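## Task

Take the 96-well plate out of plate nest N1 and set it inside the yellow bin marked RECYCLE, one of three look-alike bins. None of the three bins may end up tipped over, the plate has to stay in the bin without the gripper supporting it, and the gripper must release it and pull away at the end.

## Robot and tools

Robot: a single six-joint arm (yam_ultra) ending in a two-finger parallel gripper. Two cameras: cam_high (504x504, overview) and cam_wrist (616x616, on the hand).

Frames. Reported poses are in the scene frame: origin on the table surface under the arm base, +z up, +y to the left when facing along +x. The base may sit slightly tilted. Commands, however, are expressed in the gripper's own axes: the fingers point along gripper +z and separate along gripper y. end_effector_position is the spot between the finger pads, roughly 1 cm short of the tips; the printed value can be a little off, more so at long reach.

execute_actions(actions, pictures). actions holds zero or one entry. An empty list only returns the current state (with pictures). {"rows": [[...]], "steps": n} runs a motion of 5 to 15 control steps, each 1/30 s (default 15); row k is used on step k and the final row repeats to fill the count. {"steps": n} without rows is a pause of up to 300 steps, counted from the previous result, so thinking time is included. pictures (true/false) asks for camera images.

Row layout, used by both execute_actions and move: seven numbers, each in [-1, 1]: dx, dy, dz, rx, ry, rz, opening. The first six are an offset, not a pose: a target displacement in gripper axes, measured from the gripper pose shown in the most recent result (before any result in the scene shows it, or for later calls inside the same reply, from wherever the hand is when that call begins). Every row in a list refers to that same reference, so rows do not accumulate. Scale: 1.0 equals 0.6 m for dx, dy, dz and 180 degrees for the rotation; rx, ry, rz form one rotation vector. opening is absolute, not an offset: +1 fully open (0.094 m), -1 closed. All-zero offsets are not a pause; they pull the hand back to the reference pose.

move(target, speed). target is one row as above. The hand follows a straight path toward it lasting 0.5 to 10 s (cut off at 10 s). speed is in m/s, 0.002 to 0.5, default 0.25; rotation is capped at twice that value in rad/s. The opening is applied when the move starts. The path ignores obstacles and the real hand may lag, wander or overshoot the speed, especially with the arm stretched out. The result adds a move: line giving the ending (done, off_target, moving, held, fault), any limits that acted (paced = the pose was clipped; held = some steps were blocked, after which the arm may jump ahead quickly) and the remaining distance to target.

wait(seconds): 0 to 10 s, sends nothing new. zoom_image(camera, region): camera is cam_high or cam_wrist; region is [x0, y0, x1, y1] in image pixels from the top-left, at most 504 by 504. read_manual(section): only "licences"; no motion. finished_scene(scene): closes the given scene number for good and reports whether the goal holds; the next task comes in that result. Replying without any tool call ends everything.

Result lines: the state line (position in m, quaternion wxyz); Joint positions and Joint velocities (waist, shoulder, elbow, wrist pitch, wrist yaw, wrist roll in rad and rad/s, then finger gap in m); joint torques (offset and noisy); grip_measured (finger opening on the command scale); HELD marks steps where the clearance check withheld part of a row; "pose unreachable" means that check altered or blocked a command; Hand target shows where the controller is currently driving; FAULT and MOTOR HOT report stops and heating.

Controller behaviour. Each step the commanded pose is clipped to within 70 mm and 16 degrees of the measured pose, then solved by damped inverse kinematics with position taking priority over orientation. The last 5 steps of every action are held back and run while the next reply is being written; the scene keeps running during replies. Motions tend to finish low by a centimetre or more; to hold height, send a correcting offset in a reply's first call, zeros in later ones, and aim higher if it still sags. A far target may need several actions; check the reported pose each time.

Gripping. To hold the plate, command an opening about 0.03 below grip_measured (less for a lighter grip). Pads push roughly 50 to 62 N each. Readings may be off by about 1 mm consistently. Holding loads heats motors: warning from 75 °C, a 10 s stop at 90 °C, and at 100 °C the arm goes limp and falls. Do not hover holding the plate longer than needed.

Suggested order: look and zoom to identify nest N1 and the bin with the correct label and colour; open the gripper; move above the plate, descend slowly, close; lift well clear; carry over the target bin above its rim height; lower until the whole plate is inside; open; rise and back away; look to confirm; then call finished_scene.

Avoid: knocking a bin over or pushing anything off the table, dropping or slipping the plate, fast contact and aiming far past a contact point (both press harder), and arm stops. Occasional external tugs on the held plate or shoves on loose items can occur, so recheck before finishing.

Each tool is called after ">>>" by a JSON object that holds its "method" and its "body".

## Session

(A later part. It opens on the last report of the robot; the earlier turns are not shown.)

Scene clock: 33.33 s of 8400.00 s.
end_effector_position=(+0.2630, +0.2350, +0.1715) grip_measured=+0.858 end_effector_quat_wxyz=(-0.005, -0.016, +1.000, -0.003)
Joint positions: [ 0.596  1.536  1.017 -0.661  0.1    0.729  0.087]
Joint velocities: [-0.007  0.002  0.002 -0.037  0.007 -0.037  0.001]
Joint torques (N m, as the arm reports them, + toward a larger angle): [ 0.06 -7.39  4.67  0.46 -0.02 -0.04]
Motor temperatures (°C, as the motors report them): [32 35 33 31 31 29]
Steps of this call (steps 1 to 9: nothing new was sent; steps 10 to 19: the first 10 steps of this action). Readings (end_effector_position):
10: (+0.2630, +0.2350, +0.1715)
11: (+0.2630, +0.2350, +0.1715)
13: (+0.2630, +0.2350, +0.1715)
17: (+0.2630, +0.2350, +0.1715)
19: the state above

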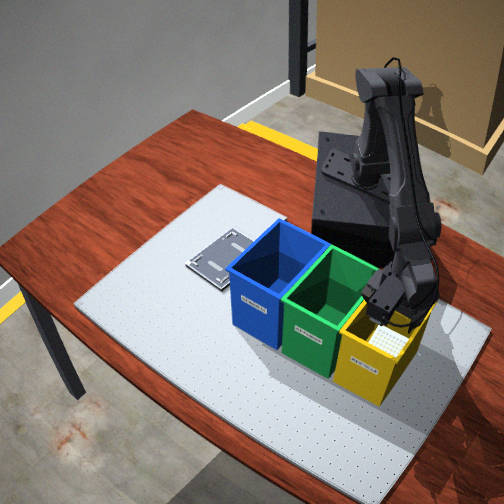

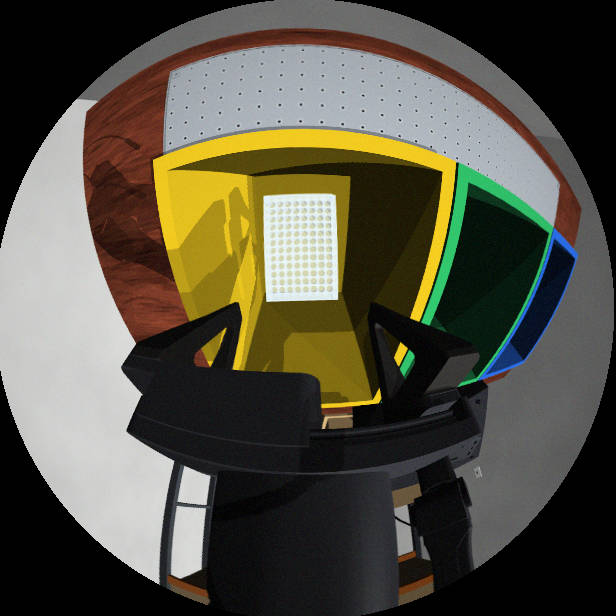

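The plate is in the bin. I'll narrow the fingers for clearance and lift clear.

>>> {"method": "move", "body": {"target": [0.0, 0.0, -0.22, 0.0, 0.0, 0.0, 0.5], "speed": 0.2}}

Scene clock: 34.93 s of 8400.00 s.
end_effector_position=(+0.2583, +0.2335, +0.2895) grip_measured=+0.502 end_effector_quat_wxyz=(-0.021, -0.016, +1.000, -0.013)
Joint positions: [ 0.649  1.358  1.3   -1.163  0.11   0.783  0.071]
Joint velocities: [-0.007 -0.002 -0.002 -0.066 -0.066  0.022  0.001]
Joint torques (N m, as the arm reports them, + toward a larger angle): [ 1.71 -8.81  7.95  0.17  0.18  0.08]
Motor temperatures (°C, as the motors report them): [32 35 33 31 31 29]
Hand target: +0.263, +0.237, +0.303; -0.005, -0.016, +1.000, -0.004
Off your previous action's commanded pose: 0.003 m, 0 deg at its last step (step 5 of this call).
Off the commanded pose: 0.016 m, 2 deg.
Kept back: nothing.
move: off_target

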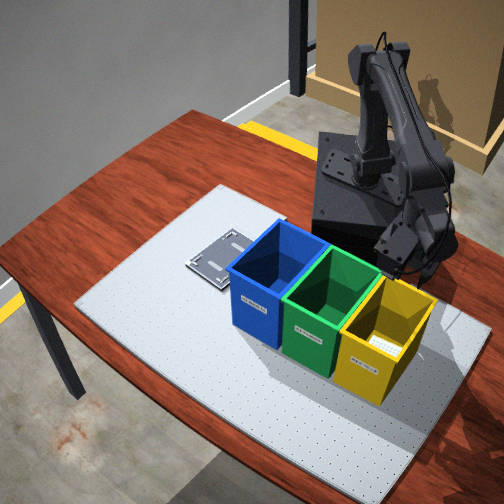

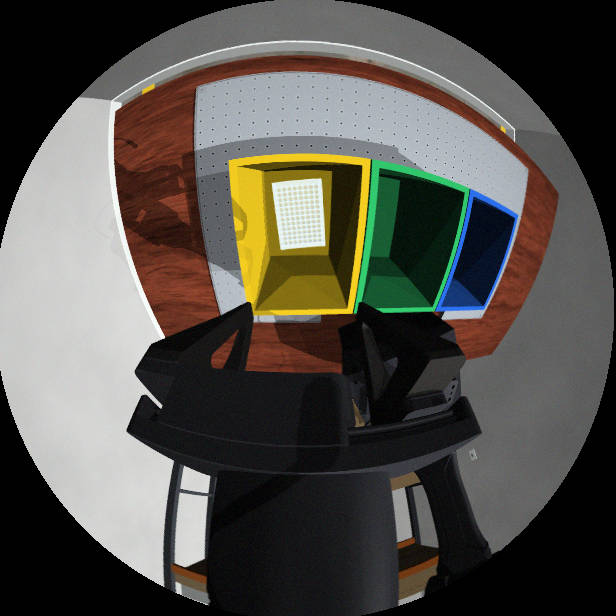

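The plate rests flat at the bottom of the yellow RECYCLE bin, all bins are upright, and the gripper is about 10 cm above the rim.

>>> {"method": "finished_scene", "body": {"scene": 1}}

The scene is finished: the task was done.


## Next scene

Take the 96-well plate out of plate nest N1 and set it inside the blue bin marked GENERAL, one of three look-alike bins. None of the three bins may end up tipped over, the plate has to stay in the bin without the gripper supporting it, and the gripper must release it and pull away at the end.

>>> {"method": "execute_actions", "body": {"actions": []}}

Scene clock: 0.00 s of 8400.00 s.
end_effector_position=(+0.1826, -0.1704, +0.3780) grip_measured=+1.000 end_effector_quat_wxyz=(+0.389, +0.721, +0.556, +0.139)
Joint positions: [-1.912  1.016  0.653 -0.887 -1.06   0.468  0.094]
Joint velocities: [-0.012 -0.017 -0.017 -0.037 -0.007  0.037  0.   ]
Joint torques (N m, as the arm reports them, + toward a larger angle): no reading
Motor temperatures (°C, as the motors report them): [32 33 32 31 31 29]
Hand target: +0.184, -0.172, +0.384; +0.398, +0.713, +0.562, +0.133

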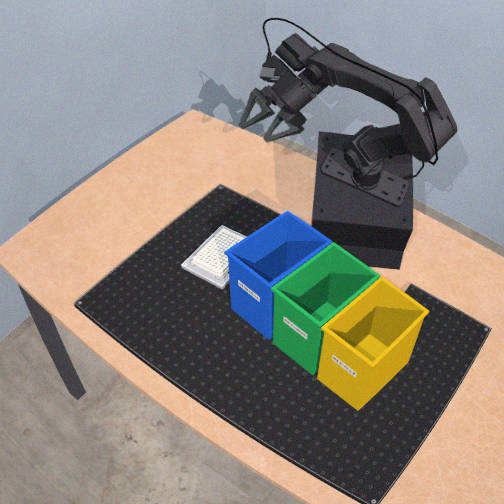

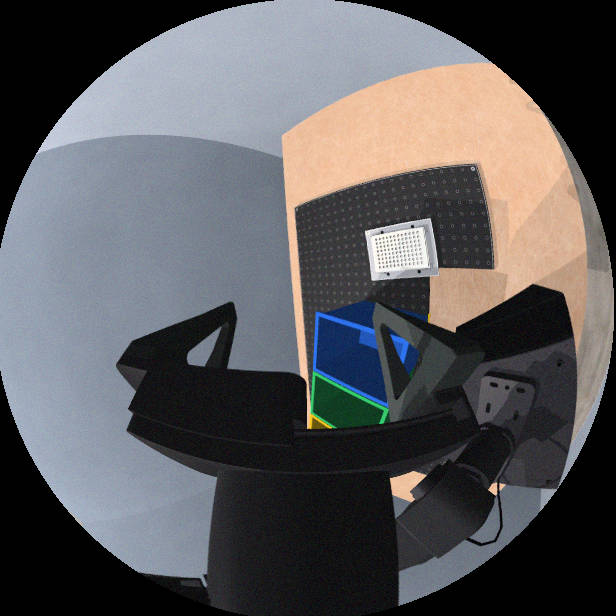

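>>> {"method": "zoom_image", "body": {"camera": "cam_wrist", "region": [340, 190, 480, 310]}}

>>> {"method": "zoom_image", "body": {"camera": "cam_high", "region": [160, 180, 440, 420]}}

>>> {"method": "zoom_image", "body": {"camera": "cam_wrist", "region": [210, 280, 450, 440]}}

Region (340, 190, 480, 310) of cam_wrist's 616x616 image, scaled by 3.600, with more detail than that image has; it fills the top 432 rows of this view, and the rest is white.

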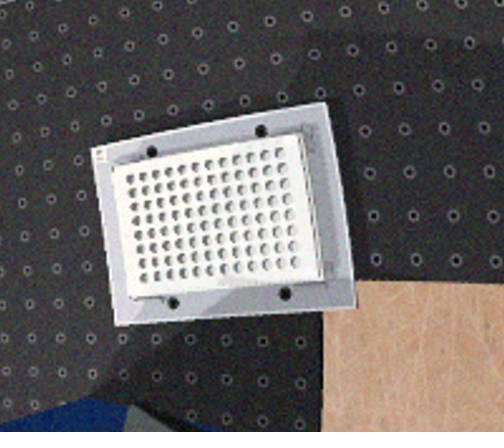

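Region (160, 180, 440, 420) of cam_high's 504x504 image, scaled by 1.800, with more detail than that image has; it fills the top 432 rows of this view, and the rest is white.

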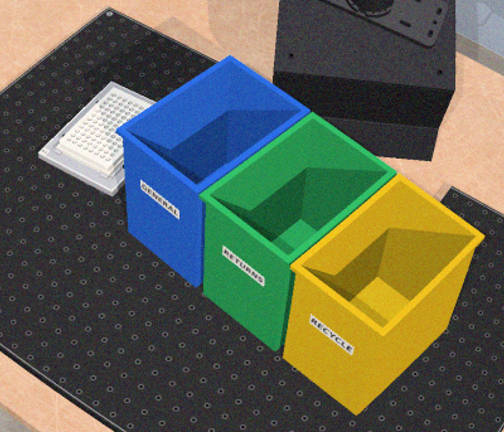

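Region (210, 280, 450, 440) of cam_wrist's 616x616 image, scaled by 2.100, with more detail than that image has.

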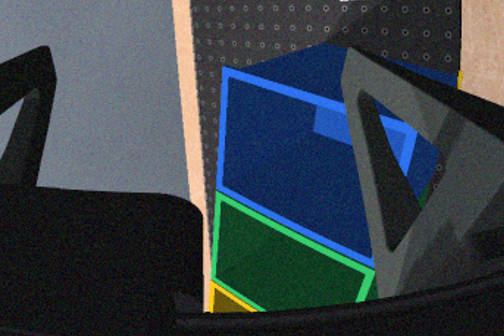

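>>> {"method": "move", "body": {"target": [0.0522, -0.2562, 0.4063, 0.0935, 0.3003, -0.5661, 1.0], "speed": 0.4}}

>>> {"method": "zoom_image", "body": {"camera": "cam_wrist", "region": [205, 165, 405, 365]}}

Scene clock: 4.83 s of 8400.00 s.
end_effector_position=(+0.2224, -0.2176, +0.0991) grip_measured=+1.000 end_effector_quat_wxyz=(-0.017, -0.025, +0.999, +0.018)
Joint positions: [-1.04   2.115  0.969 -0.395 -0.403 -0.909  0.094]
Joint velocities: [-0.017  0.002 -0.007 -0.037  0.037 -0.051  0.   ]
Joint torques (N m, as the arm reports them, + toward a larger angle): [-3.61 -7.05  5.65  0.5   0.07 -0.06]
Motor temperatures (°C, as the motors report them): [32 33 33 31 31 29]
Hand target: +0.232, -0.229, +0.100; -0.008, -0.035, +0.999, +0.003
Off the commanded pose: 0.022 m, 3 deg.
Kept back: nothing.
move: off_target

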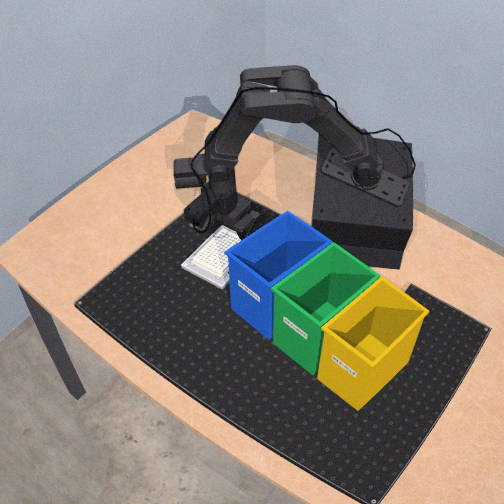

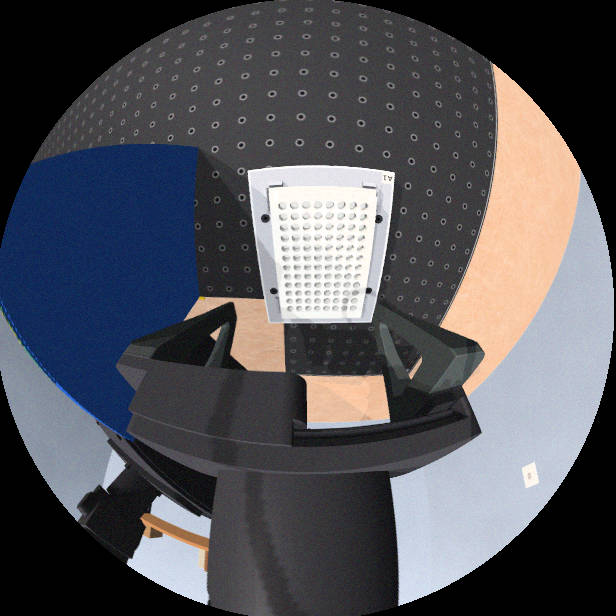

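Region (205, 165, 405, 365) of cam_wrist's 616x616 image, scaled by 2.520, with more detail than that image has.

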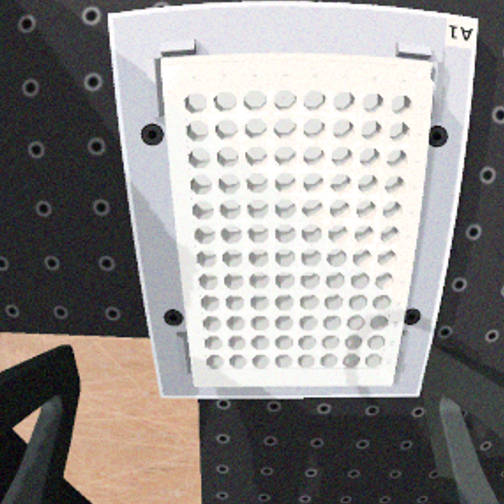

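>>> {"method": "move", "body": {"target": [-0.0173, -0.0275, 0.072, 0.0127, -0.0115, -0.0115, 1.0], "speed": 0.08}}

>>> {"method": "zoom_image", "body": {"camera": "cam_wrist", "region": [205, 180, 405, 380]}}

Scene clock: 6.90 s of 8400.00 s.
end_effector_position=(+0.2220, -0.2238, +0.0566) grip_measured=+1.000 end_effector_quat_wxyz=(-0.009, -0.039, +0.999, +0.009)
Joint positions: [-1.001  2.253  0.969 -0.215 -0.402 -0.885  0.094]
Joint velocities: [ 0.002  0.022  0.007  0.022 -0.007 -0.037  0.   ]
Joint torques (N m, as the arm reports them, + toward a larger angle): [-3.43 -7.47  4.6   0.54  0.    0.08]
Motor temperatures (°C, as the motors report them): [32 33 33 31 31 29]
Hand target: +0.231, -0.232, +0.056; +0.001, -0.043, +0.999, -0.001
Off the commanded pose: 0.013 m, 2 deg.
Kept back: nothing.
move: off_target

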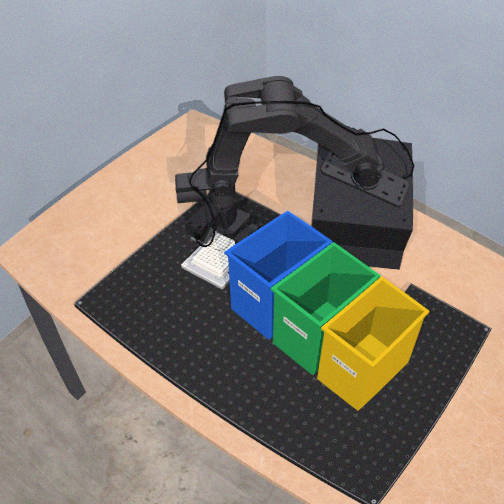

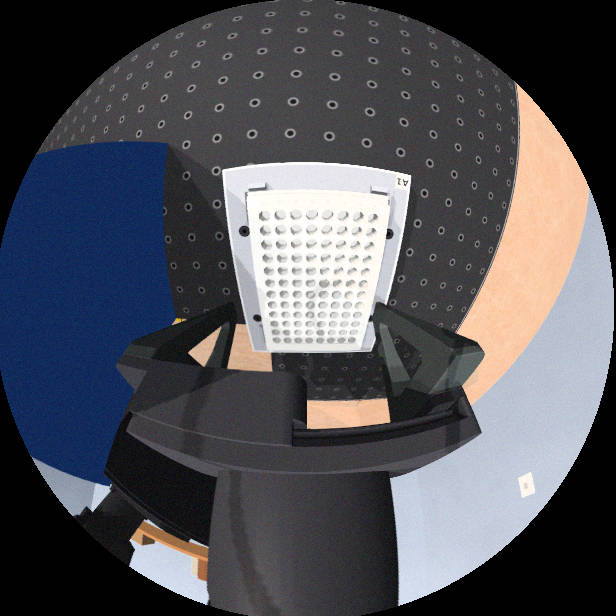

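Region (205, 180, 405, 380) of cam_wrist's 616x616 image, scaled by 2.520, with more detail than that image has.

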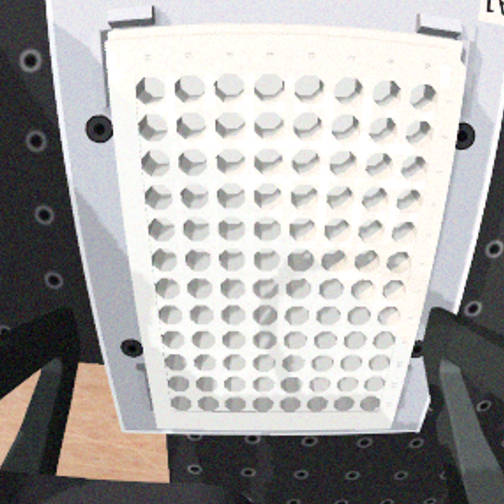

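>>> {"method": "move", "body": {"target": [-0.030, -0.030, 0.006, 0.012, -0.012, -0.002, 1.0], "speed": 0.05}}

>>> {"method": "zoom_image", "body": {"camera": "cam_wrist", "region": [205, 180, 405, 380]}}

Scene clock: 8.30 s of 8400.00 s.
end_effector_position=(+0.2308, -0.2311, +0.0537) grip_measured=+1.000 end_effector_quat_wxyz=(-0.002, -0.038, +0.999, +0.001)
Joint positions: [-0.994  2.271  0.996 -0.198 -0.402 -0.867  0.094]
Joint velocities: [ 0.002  0.007  0.007 -0.037 -0.007 -0.022  0.   ]
Joint torques (N m, as the arm reports them, + toward a larger angle): [-3.49 -7.49  4.96  0.59 -0.04  0.06]
Motor temperatures (°C, as the motors report them): [32 33 33 31 31 29]
Hand target: +0.241, -0.240, +0.053; +0.010, -0.042, +0.999, -0.008
Off the commanded pose: 0.014 m, 2 deg.
Kept back: nothing.
move: off_target

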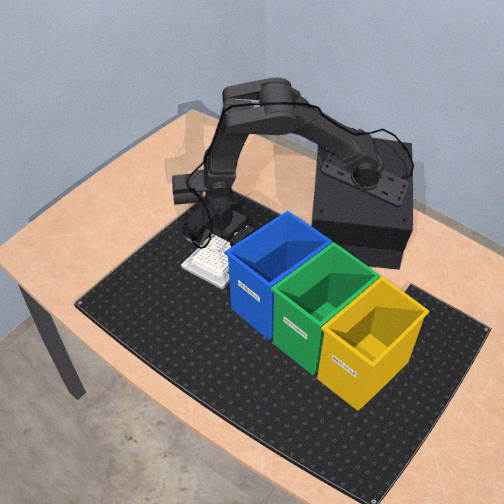

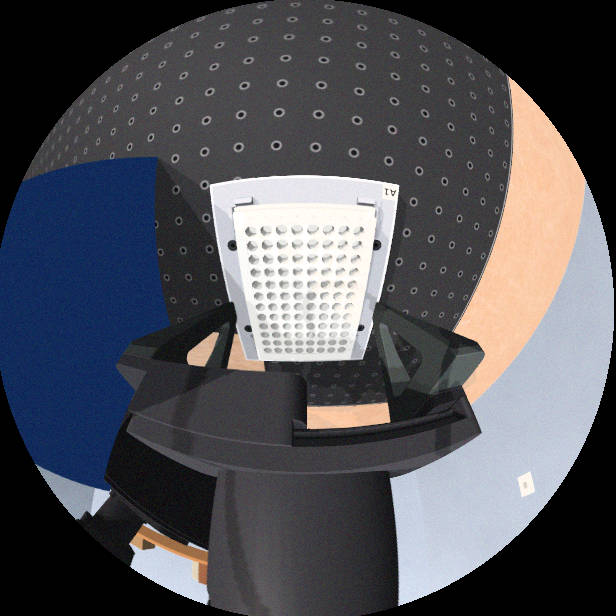

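Region (205, 180, 405, 380) of cam_wrist's 616x616 image, scaled by 2.520, with more detail than that image has.

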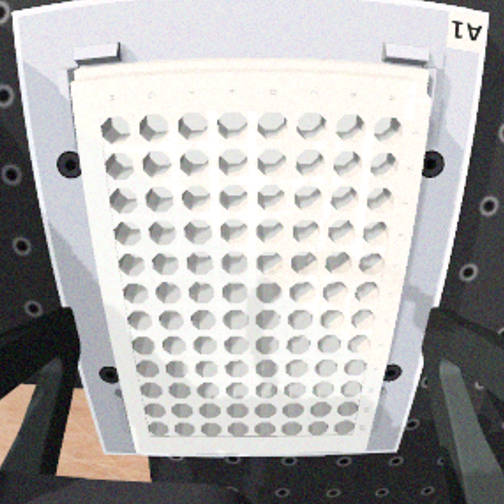

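>>> {"method": "execute_actions", "body": {"actions": [{"rows": [[-0.0158,-0.0161,0.002,0.0057,-0.0076,-0.0025,1],[-0.0158,-0.0161,0.0035,0.0057,-0.0076,-0.0025,1],[-0.0158,-0.0161,0.0055,0.0057,-0.0076,-0.0025,1],[-0.0158,-0.0161,0.008,0.0057,-0.0076,-0.0025,1],[-0.0158,-0.0161,0.011,0.0057,-0.0076,-0.0025,1],[-0.0158,-0.0161,0.014,0.0057,-0.0076,-0.0025,1],[-0.0158,-0.0161,0.017,0.0057,-0.0076,-0.0025,1],[-0.0158,-0.0161,0.020,0.0057,-0.0076,-0.0025,1],[-0.0158,-0.0161,0.023,0.0057,-0.0076,-0.0025,1],[-0.0158,-0.0161,0.026,0.0057,-0.0076,-0.0025,1],[-0.0158,-0.0161,0.0285,0.0057,-0.0076,-0.0025,1],[-0.0158,-0.0161,0.031,0.0057,-0.0076,-0.0025,1],[-0.0158,-0.0161,0.033,0.0057,-0.0076,-0.0025,1],[-0.0158,-0.0161,0.0345,0.0057,-0.0076,-0.0025,1],[-0.0158,-0.0161,0.035,0.0057,-0.0076,-0.0025,1]], "steps": 15}]}}

>>> {"method": "wait", "body": {"seconds": 0.3}}

>>> {"method": "zoom_image", "body": {"camera": "cam_wrist", "region": [205, 180, 405, 380]}}

Scene clock: 9.37 s of 8400.00 s.
end_effector_position=(+0.2264, -0.2286, +0.0430) grip_measured=+1.000 end_effector_quat_wxyz=(-0.006, -0.036, +0.999, +0.006)
Joint positions: [-0.985  2.306  0.996 -0.173 -0.402 -0.859  0.094]
Joint velocities: [ 0.081  0.193 -0.002  0.11  -0.022 -0.007  0.   ]
Joint torques (N m, as the arm reports them, + toward a larger angle): [-3.39 -7.57  5.35  0.59 -0.04  0.06]
Motor temperatures (°C, as the motors report them): [32 34 33 31 31 29]
Steps of this call (steps 1 to 22: nothing new was sent; steps 23 to 32: the first 10 steps of this action). Readings (end_effector_position):
23: (+0.2307, -0.2310, +0.0536)
24: (+0.2307, -0.2310, +0.0536)
26: (+0.2307, -0.2312, +0.0533)
30: (+0.2284, -0.2305, +0.0476)
32: the state above

Scene clock: 9.83 s of 8400.00 s.
end_effector_position=(+0.2298, -0.2311, +0.0354) grip_measured=+1.000 end_effector_quat_wxyz=(-0.002, -0.038, +0.999, +0.002)
Joint positions: [-0.975  2.333  1.008 -0.143 -0.401 -0.847  0.094]
Joint velocities: [-0.007  0.002 -0.007 -0.051  0.022  0.007  0.   ]
Joint torques (N m, as the arm reports them, + toward a larger angle): [-3.48 -7.56  4.64  0.59 -0.05  0.05]
Motor temperatures (°C, as the motors report them): [32 34 33 31 31 29]
Hand target: +0.240, -0.240, +0.034; +0.010, -0.043, +0.999, -0.007
Off the commanded pose: 0.014 m, 2 deg.
Kept back: nothing.
Steps of this call (steps 1 to 5: the last 5 steps of your previous action; steps 6 to 14: nothing new was sent). Readings (end_effector_position):
1: (+0.2256, -0.2277, +0.0409)
2: (+0.2247, -0.2268, +0.0389)
4: (+0.2244, -0.2265, +0.0364)
8: (+0.2278, -0.2296, +0.0362)
14: the state above

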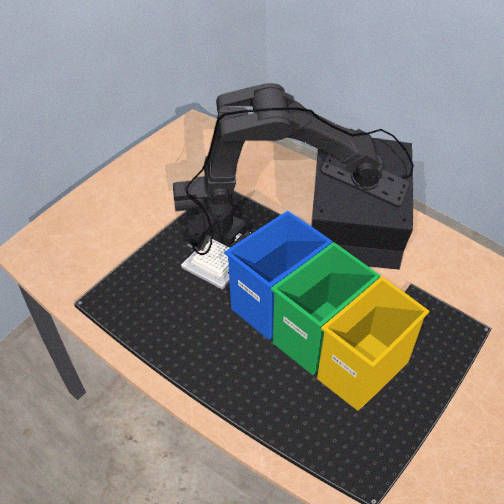

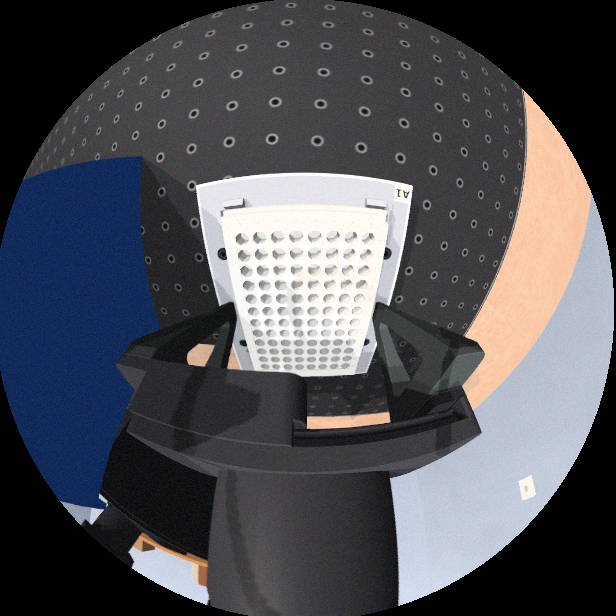

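Region (205, 180, 405, 380) of cam_wrist's 616x616 image, scaled by 2.520, with more detail than that image has.

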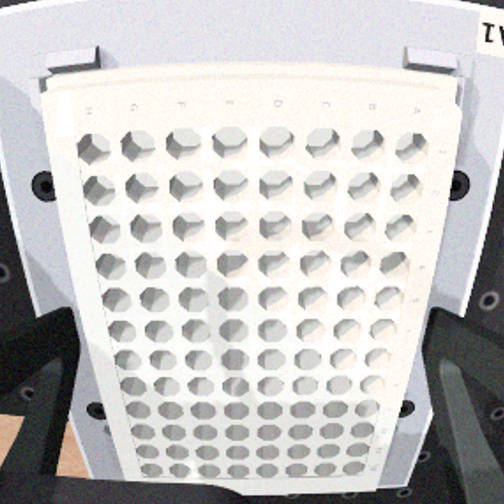

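>>> {"method": "execute_actions", "body": {"actions": [{"rows": [[-0.0158,-0.0161,0.003,0.0057,-0.0076,-0.003,0.95],[-0.0158,-0.0161,0.004,0.0057,-0.0076,-0.003,0.91],[-0.0158,-0.0161,0.004,0.0057,-0.0076,-0.003,0.88],[-0.0158,-0.0161,0.004,0.0057,-0.0076,-0.003,0.86],[-0.0158,-0.0161,0.004,0.0057,-0.0076,-0.003,0.845],[-0.0158,-0.0161,0.004,0.0057,-0.0076,-0.003,0.83],[-0.0158,-0.0161,0.004,0.0057,-0.0076,-0.003,0.815],[-0.0158,-0.0161,0.004,0.0057,-0.0076,-0.003,0.80],[-0.0158,-0.0161,0.004,0.0057,-0.0076,-0.003,0.79],[-0.0158,-0.0161,0.004,0.0057,-0.0076,-0.003,0.78],[-0.0158,-0.0161,0.004,0.0057,-0.0076,-0.003,0.77],[-0.0158,-0.0161,0.004,0.0057,-0.0076,-0.003,0.76],[-0.0158,-0.0161,0.004,0.0057,-0.0076,-0.003,0.75],[-0.0158,-0.0161,0.004,0.0057,-0.0076,-0.003,0.74]], "steps": 15}]}}

>>> {"method": "wait", "body": {"seconds": 0.15}}

Scene clock: 10.57 s of 8400.00 s.
end_effector_position=(+0.2300, -0.2314, +0.0354) grip_measured=+0.790 end_effector_quat_wxyz=(-0.002, -0.038, +0.999, +0.002)
Joint positions: [-0.975  2.333  1.008 -0.141 -0.401 -0.846  0.084]
Joint velocities: [ 0.007  0.007 -0.017  0.007  0.007  0.066 -0.007]
Joint torques (N m, as the arm reports them, + toward a larger angle): [-3.61 -7.38  4.81  0.56 -0.06  0.03]
Motor temperatures (°C, as the motors report them): [32 34 33 31 31 29]
Steps of this call (steps 1 to 12: nothing new was sent; steps 13 to 22: the first 10 steps of this action). Readings (end_effector_position):
13: (+0.2300, -0.2314, +0.0354)
14: (+0.2300, -0.2314, +0.0354)
16: (+0.2300, -0.2314, +0.0354)
20: (+0.2300, -0.2314, +0.0354)
22: the state above

Scene clock: 10.90 s of 8400.00 s.
end_effector_position=(+0.2300, -0.2314, +0.0354) grip_measured=+0.756 end_effector_quat_wxyz=(-0.002, -0.038, +0.999, +0.002)
Joint positions: [-0.975  2.333  1.008 -0.141 -0.401 -0.846  0.082]
Joint velocities: [-0.002  0.007 -0.012  0.007  0.007  0.022 -0.001]
Joint torques (N m, as the arm reports them, + toward a larger angle): [-3.61 -7.33  4.8   0.58 -0.06  0.04]
Motor temperatures (°C, as the motors report them): [32 34 33 31 31 29]
Hand target: +0.240, -0.240, +0.033; +0.010, -0.043, +0.999, -0.006
Off the commanded pose: 0.013 m, 2 deg.
Kept back: nothing.
Steps of this call (steps 1 to 5: the last 5 steps of your previous action; steps 6 to 10: nothing new was sent). Readings (end_effector_position):
1: (+0.2300, -0.2314, +0.0354)
2: (+0.2300, -0.2314, +0.0354)
4: (+0.2300, -0.2314, +0.0354)
8: (+0.2300, -0.2314, +0.0354)
10: the state above

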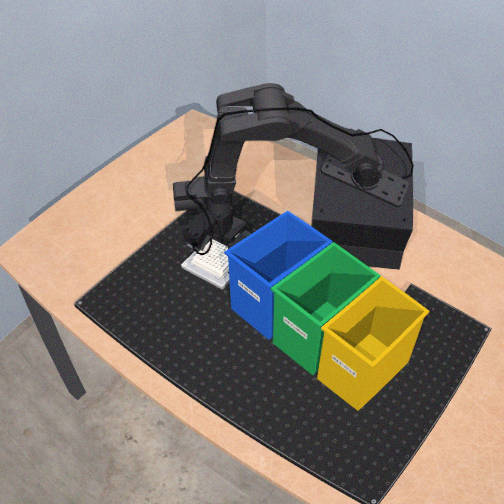

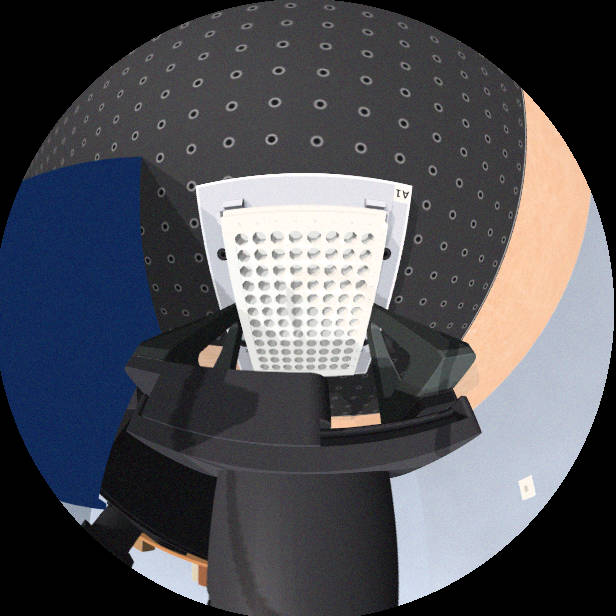

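>>> {"method": "move", "body": {"target": [0.0, -0.002, -0.06, 0.0, -0.004, 0.0, 0.71], "speed": 0.06}}

Scene clock: 12.20 s of 8400.00 s.
end_effector_position=(+0.2351, -0.2350, +0.0622) grip_measured=+0.741 end_effector_quat_wxyz=(+0.001, -0.046, +0.999, -0.003)
Joint positions: [-1.002  2.248  1.008 -0.227 -0.401 -0.887  0.082]
Joint velocities: [ 0.007 -0.017 -0.017  0.051 -0.051  0.022 -0.001]
Joint torques (N m, as the arm reports them, + toward a larger angle): [ -5.41 -10.89   1.45   0.22  -0.16  -0.05]
Motor temperatures (°C, as the motors report them): [32 34 33 31 31 29]
Hand target: +0.231, -0.232, +0.071; +0.005, -0.038, +0.999, +0.002
Off the commanded pose: 0.011 m, 1 deg.
Kept back: nothing.
move: off_target

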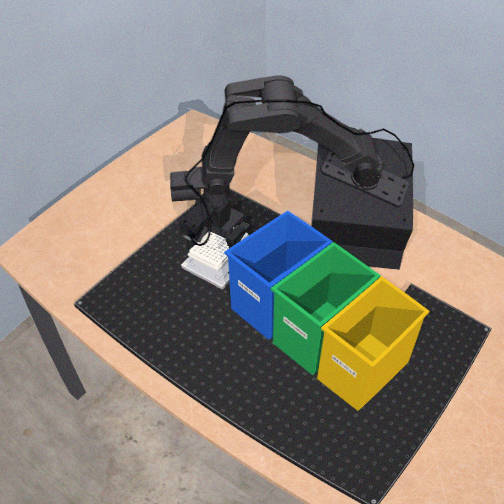

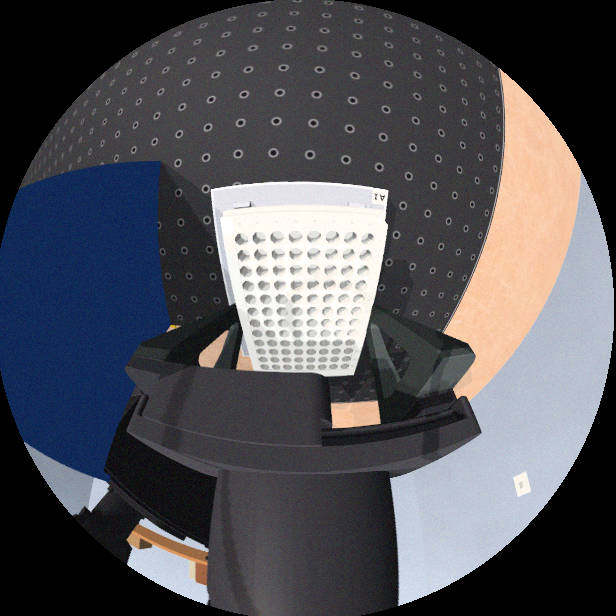

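>>> {"method": "move", "body": {"target": [-0.029, 0.029, -0.347, 0.002, -0.006, 0.0748, 0.70], "speed": 0.25}}

>>> {"method": "zoom_image", "body": {"camera": "cam_wrist", "region": [40, 120, 280, 360]}}

Scene clock: 14.17 s of 8400.00 s.
end_effector_position=(+0.2473, -0.2071, +0.2551) grip_measured=+0.741 end_effector_quat_wxyz=(-0.003, +0.070, +0.998, +0.004)
Joint positions: [-1.168  1.743  1.181 -0.992 -0.414 -0.843  0.082]
Joint velocities: [-0.022 -0.007 -0.012 -0.051 -0.022  0.051  0.   ]
Joint torques (N m, as the arm reports them, + toward a larger angle): [-4.65 -7.94  7.47  0.18 -0.15 -0.01]
Motor temperatures (°C, as the motors report them): [32 34 33 31 31 29]
Hand target: +0.253, -0.212, +0.269; +0.013, +0.072, +0.997, -0.006
Off the commanded pose: 0.017 m, 2 deg.
Kept back: nothing.
move: off_target

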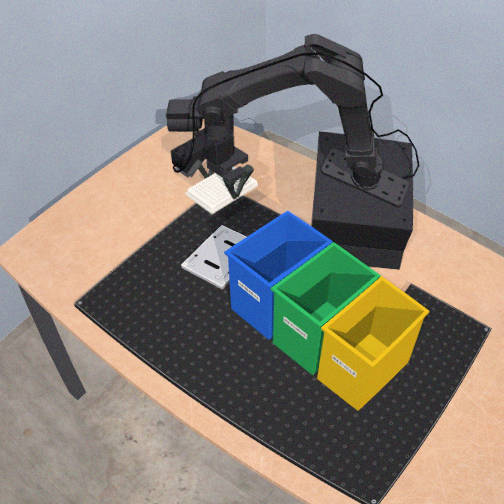

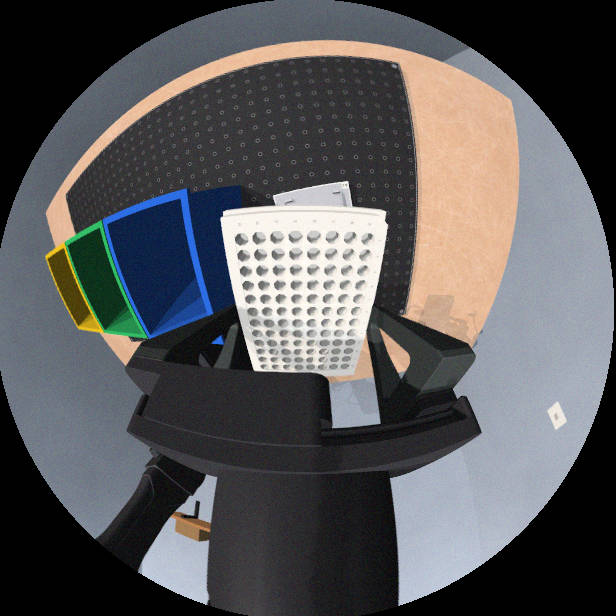

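Region (40, 120, 280, 360) of cam_wrist's 616x616 image, scaled by 2.100, with more detail than that image has.

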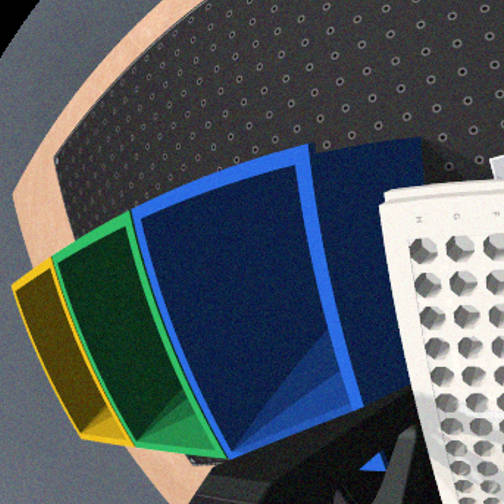

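>>> {"method": "move", "body": {"target": [0.010, 0.275, 0.025, 0.003, -0.006, 0.003, 0.70], "speed": 0.2}}

>>> {"method": "zoom_image", "body": {"camera": "cam_wrist", "region": [170, 100, 450, 380]}}

Scene clock: 16.17 s of 8400.00 s.
end_effector_position=(+0.2580, -0.0436, +0.2356) grip_measured=+0.741 end_effector_quat_wxyz=(-0.015, +0.079, +0.997, +0.007)
Joint positions: [-0.651  1.287  0.829 -0.911 -0.347 -0.278  0.082]
Joint velocities: [ 0.007 -0.007 -0.007 -0.037 -0.051 -0.007 -0.002]
Joint torques (N m, as the arm reports them, + toward a larger angle): [-0.61 -6.92  4.21  0.57  0.08  0.06]
Motor temperatures (°C, as the motors report them): [32 34 33 31 31 29]
Hand target: +0.261, -0.043, +0.238; -0.001, +0.074, +0.997, -0.002
Off the commanded pose: 0.008 m, 3 deg.
Kept back: nothing.
move: off_target

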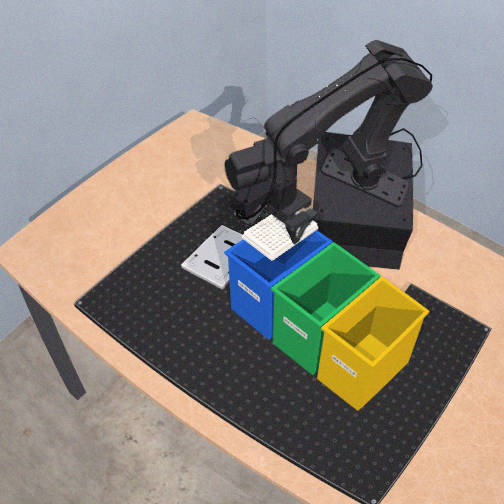

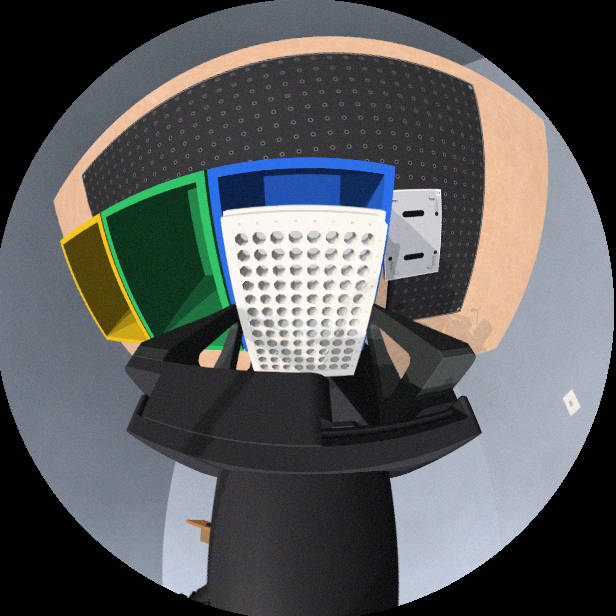

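Region (170, 100, 450, 380) of cam_wrist's 616x616 image, scaled by 1.800, with more detail than that image has.

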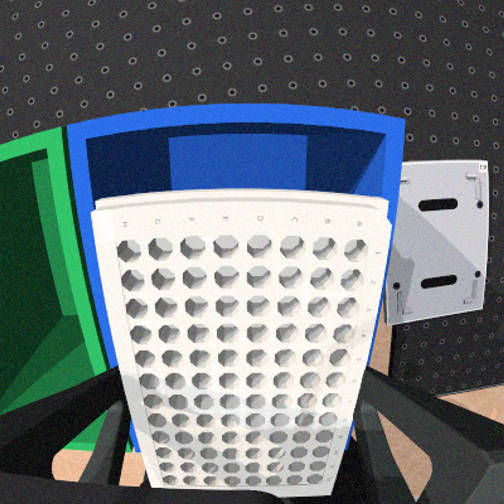

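>>> {"method": "move", "body": {"target": [-0.0117, 0.0043, 0.1077, 0.004, -0.0105, -0.006, 0.70], "speed": 0.07}}

>>> {"method": "zoom_image", "body": {"camera": "cam_wrist", "region": [130, 100, 490, 420]}}

Scene clock: 18.50 s of 8400.00 s.
end_effector_position=(+0.2647, -0.0417, +0.1764) grip_measured=+0.741 end_effector_quat_wxyz=(+0.002, +0.069, +0.998, +0.001)
Joint positions: [-0.542  1.404  0.687 -0.577 -0.321 -0.175  0.082]
Joint velocities: [ 0.012 -0.017 -0.007  0.007 -0.022  0.022  0.001]
Joint torques (N m, as the arm reports them, + toward a larger angle): [-0.8  -4.23  3.56  0.64  0.09  0.07]
Motor temperatures (°C, as the motors report them): [32 34 33 31 31 29]
Hand target: +0.262, -0.042, +0.171; -0.000, +0.069, +0.998, -0.001
Off the commanded pose: 0.006 m, 0 deg.
Kept back: nothing.
move: done

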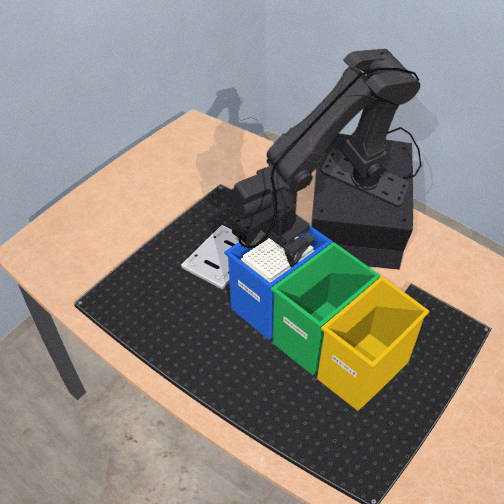

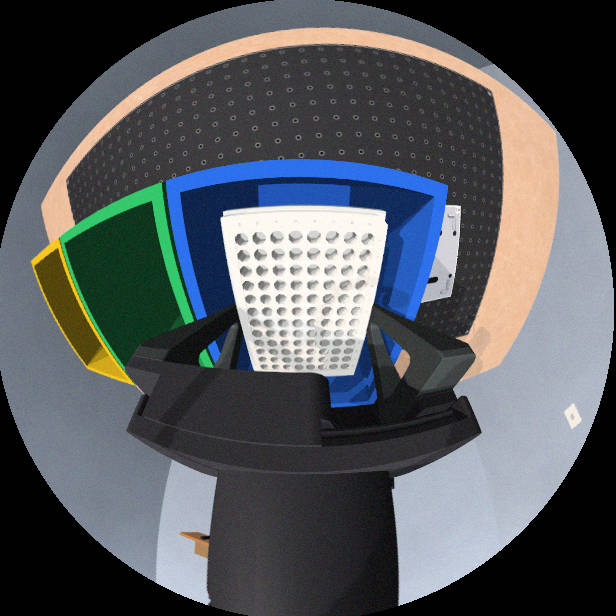

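Region (130, 100, 490, 420) of cam_wrist's 616x616 image, scaled by 1.400, with more detail than that image has.

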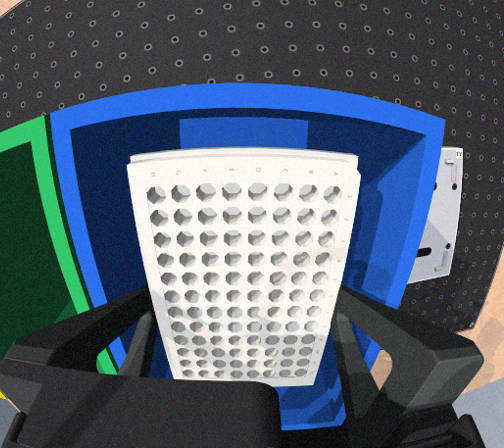

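>>> {"method": "execute_actions", "body": {"actions": [{"rows": [[0.0043,-0.002,0.010,0,0,0.001,0.70],[0.0043,-0.002,0.011,0,0,0.001,0.70],[0.0043,-0.0025,0.012,0,0,0.001,0.70],[0.0043,-0.0025,0.013,0,0,0.002,0.70],[0.0043,-0.003,0.014,0,0,0.002,0.70],[0.0043,-0.003,0.015,0,0,0.002,0.70],[0.0043,-0.003,0.016,0,0,0.002,0.70],[0.0043,-0.003,0.0165,0,0,0.002,0.70],[0.0043,-0.003,0.0165,0,0,0.002,0.70],[0.0043,-0.003,0.0165,0,0,0.002,0.70],[0.0043,-0.003,0.0165,0,0,0.002,0.70],[0.0043,-0.003,0.0165,0,0,0.002,0.70],[0.0043,-0.003,0.0165,0,0,0.002,0.84]], "steps": 15}]}}

>>> {"method": "wait", "body": {"seconds": 0.25}}

Scene clock: 19.60 s of 8400.00 s.
end_effector_position=(+0.2696, -0.0433, +0.1764) grip_measured=+0.741 end_effector_quat_wxyz=(+0.012, +0.066, +0.998, -0.001)
Joint positions: [-0.542  1.404  0.687 -0.556 -0.321 -0.173  0.082]
Joint velocities: [-0.002 -0.002 -0.007 -0.037  0.022 -0.051 -0.   ]
Joint torques (N m, as the arm reports them, + toward a larger angle): [-1.12 -3.35  2.66  0.67  0.02  0.06]
Motor temperatures (°C, as the motors report them): [32 34 33 31 31 29]
Steps of this call (steps 1 to 23: nothing new was sent; steps 24 to 33: the first 10 steps of this action). Readings (end_effector_position):
24: (+0.2652, -0.0419, +0.1764)
25: (+0.2655, -0.0420, +0.1764)
27: (+0.2665, -0.0423, +0.1764)
31: (+0.2688, -0.0430, +0.1764)
33: the state above

Scene clock: 20.03 s of 8400.00 s.
end_effector_position=(+0.2709, -0.0437, +0.1765) grip_measured=+0.838 end_effector_quat_wxyz=(+0.015, +0.066, +0.998, -0.002)
Joint positions: [-0.542  1.404  0.687 -0.55  -0.321 -0.172  0.086]
Joint velocities: [-0.002 -0.007  0.002 -0.051  0.037  0.051 -0.001]
Joint torques (N m, as the arm reports them, + toward a larger angle): [-1.12 -3.35  2.69  0.7   0.02  0.06]
Motor temperatures (°C, as the motors report them): [32 34 33 31 31 29]
Hand target: +0.262, -0.043, +0.167; +0.002, +0.072, +0.997, +0.002
Off the commanded pose: 0.013 m, 2 deg.
Kept back: nothing.
Steps of this call (steps 1 to 5: the last 5 steps of your previous action; steps 6 to 13: nothing new was sent). Readings (end_effector_position):
1: (+0.2699, -0.0434, +0.1764)
2: (+0.2701, -0.0434, +0.1764)
4: (+0.2704, -0.0435, +0.1764)
8: (+0.2708, -0.0436, +0.1765)
13: the state above

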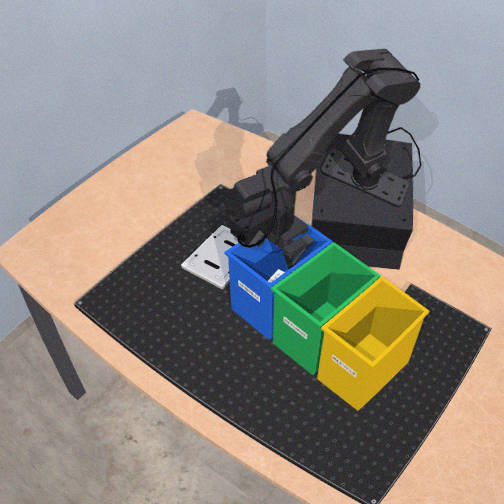

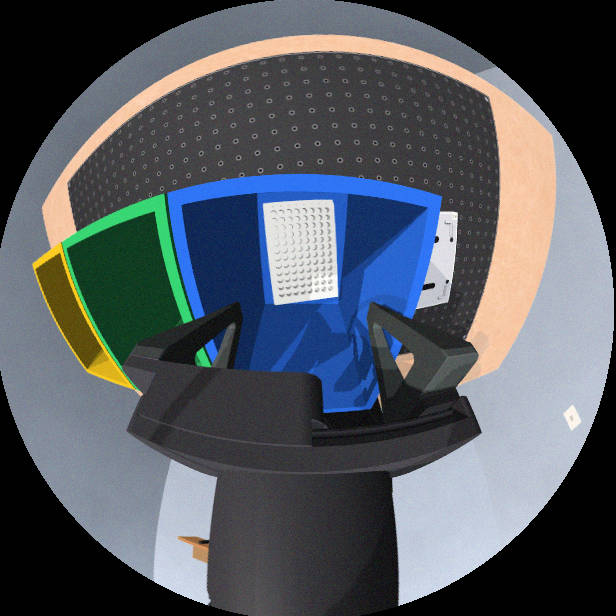

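The plate is in the blue bin. Lifting clear now.

>>> {"method": "move", "body": {"target": [-0.01, 0.0, -0.22, 0.0, 0.0, 0.0, 0.5], "speed": 0.2}}

Scene clock: 21.67 s of 8400.00 s.
end_effector_position=(+0.2672, -0.0411, +0.2946) grip_measured=+0.502 end_effector_quat_wxyz=(-0.004, +0.069, +0.998, +0.004)
Joint positions: [-0.725  1.225  1.013 -1.16  -0.365 -0.368  0.071]
Joint velocities: [ 0.002  0.007  0.012 -0.007 -0.007 -0.037 -0.   ]
Joint torques (N m, as the arm reports them, + toward a larger angle): [-2.64 -5.94  7.94  0.23 -0.12 -0.04]
Motor temperatures (°C, as the motors report them): [32 34 33 31 31 29]
Hand target: +0.274, -0.042, +0.308; +0.017, +0.066, +0.998, -0.001
Off the commanded pose: 0.015 m, 2 deg.
Kept back: nothing.
move: off_target

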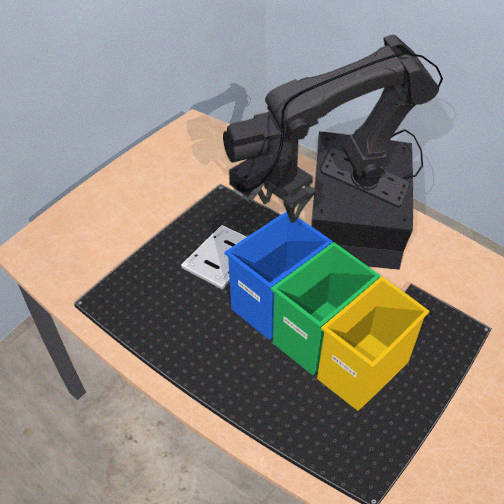

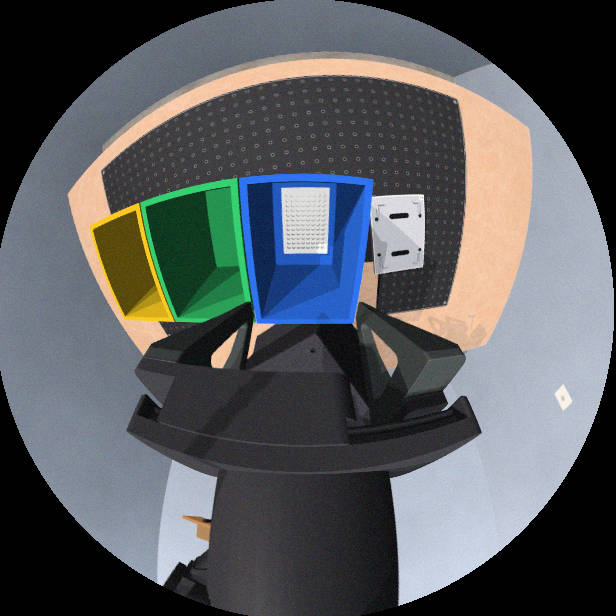

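The plate lies flat at the bottom of the blue GENERAL bin, all bins are upright, and the gripper is clear.

>>> {"method": "finished_scene", "body": {"scene": 2}}

The scene is finished: the task was done.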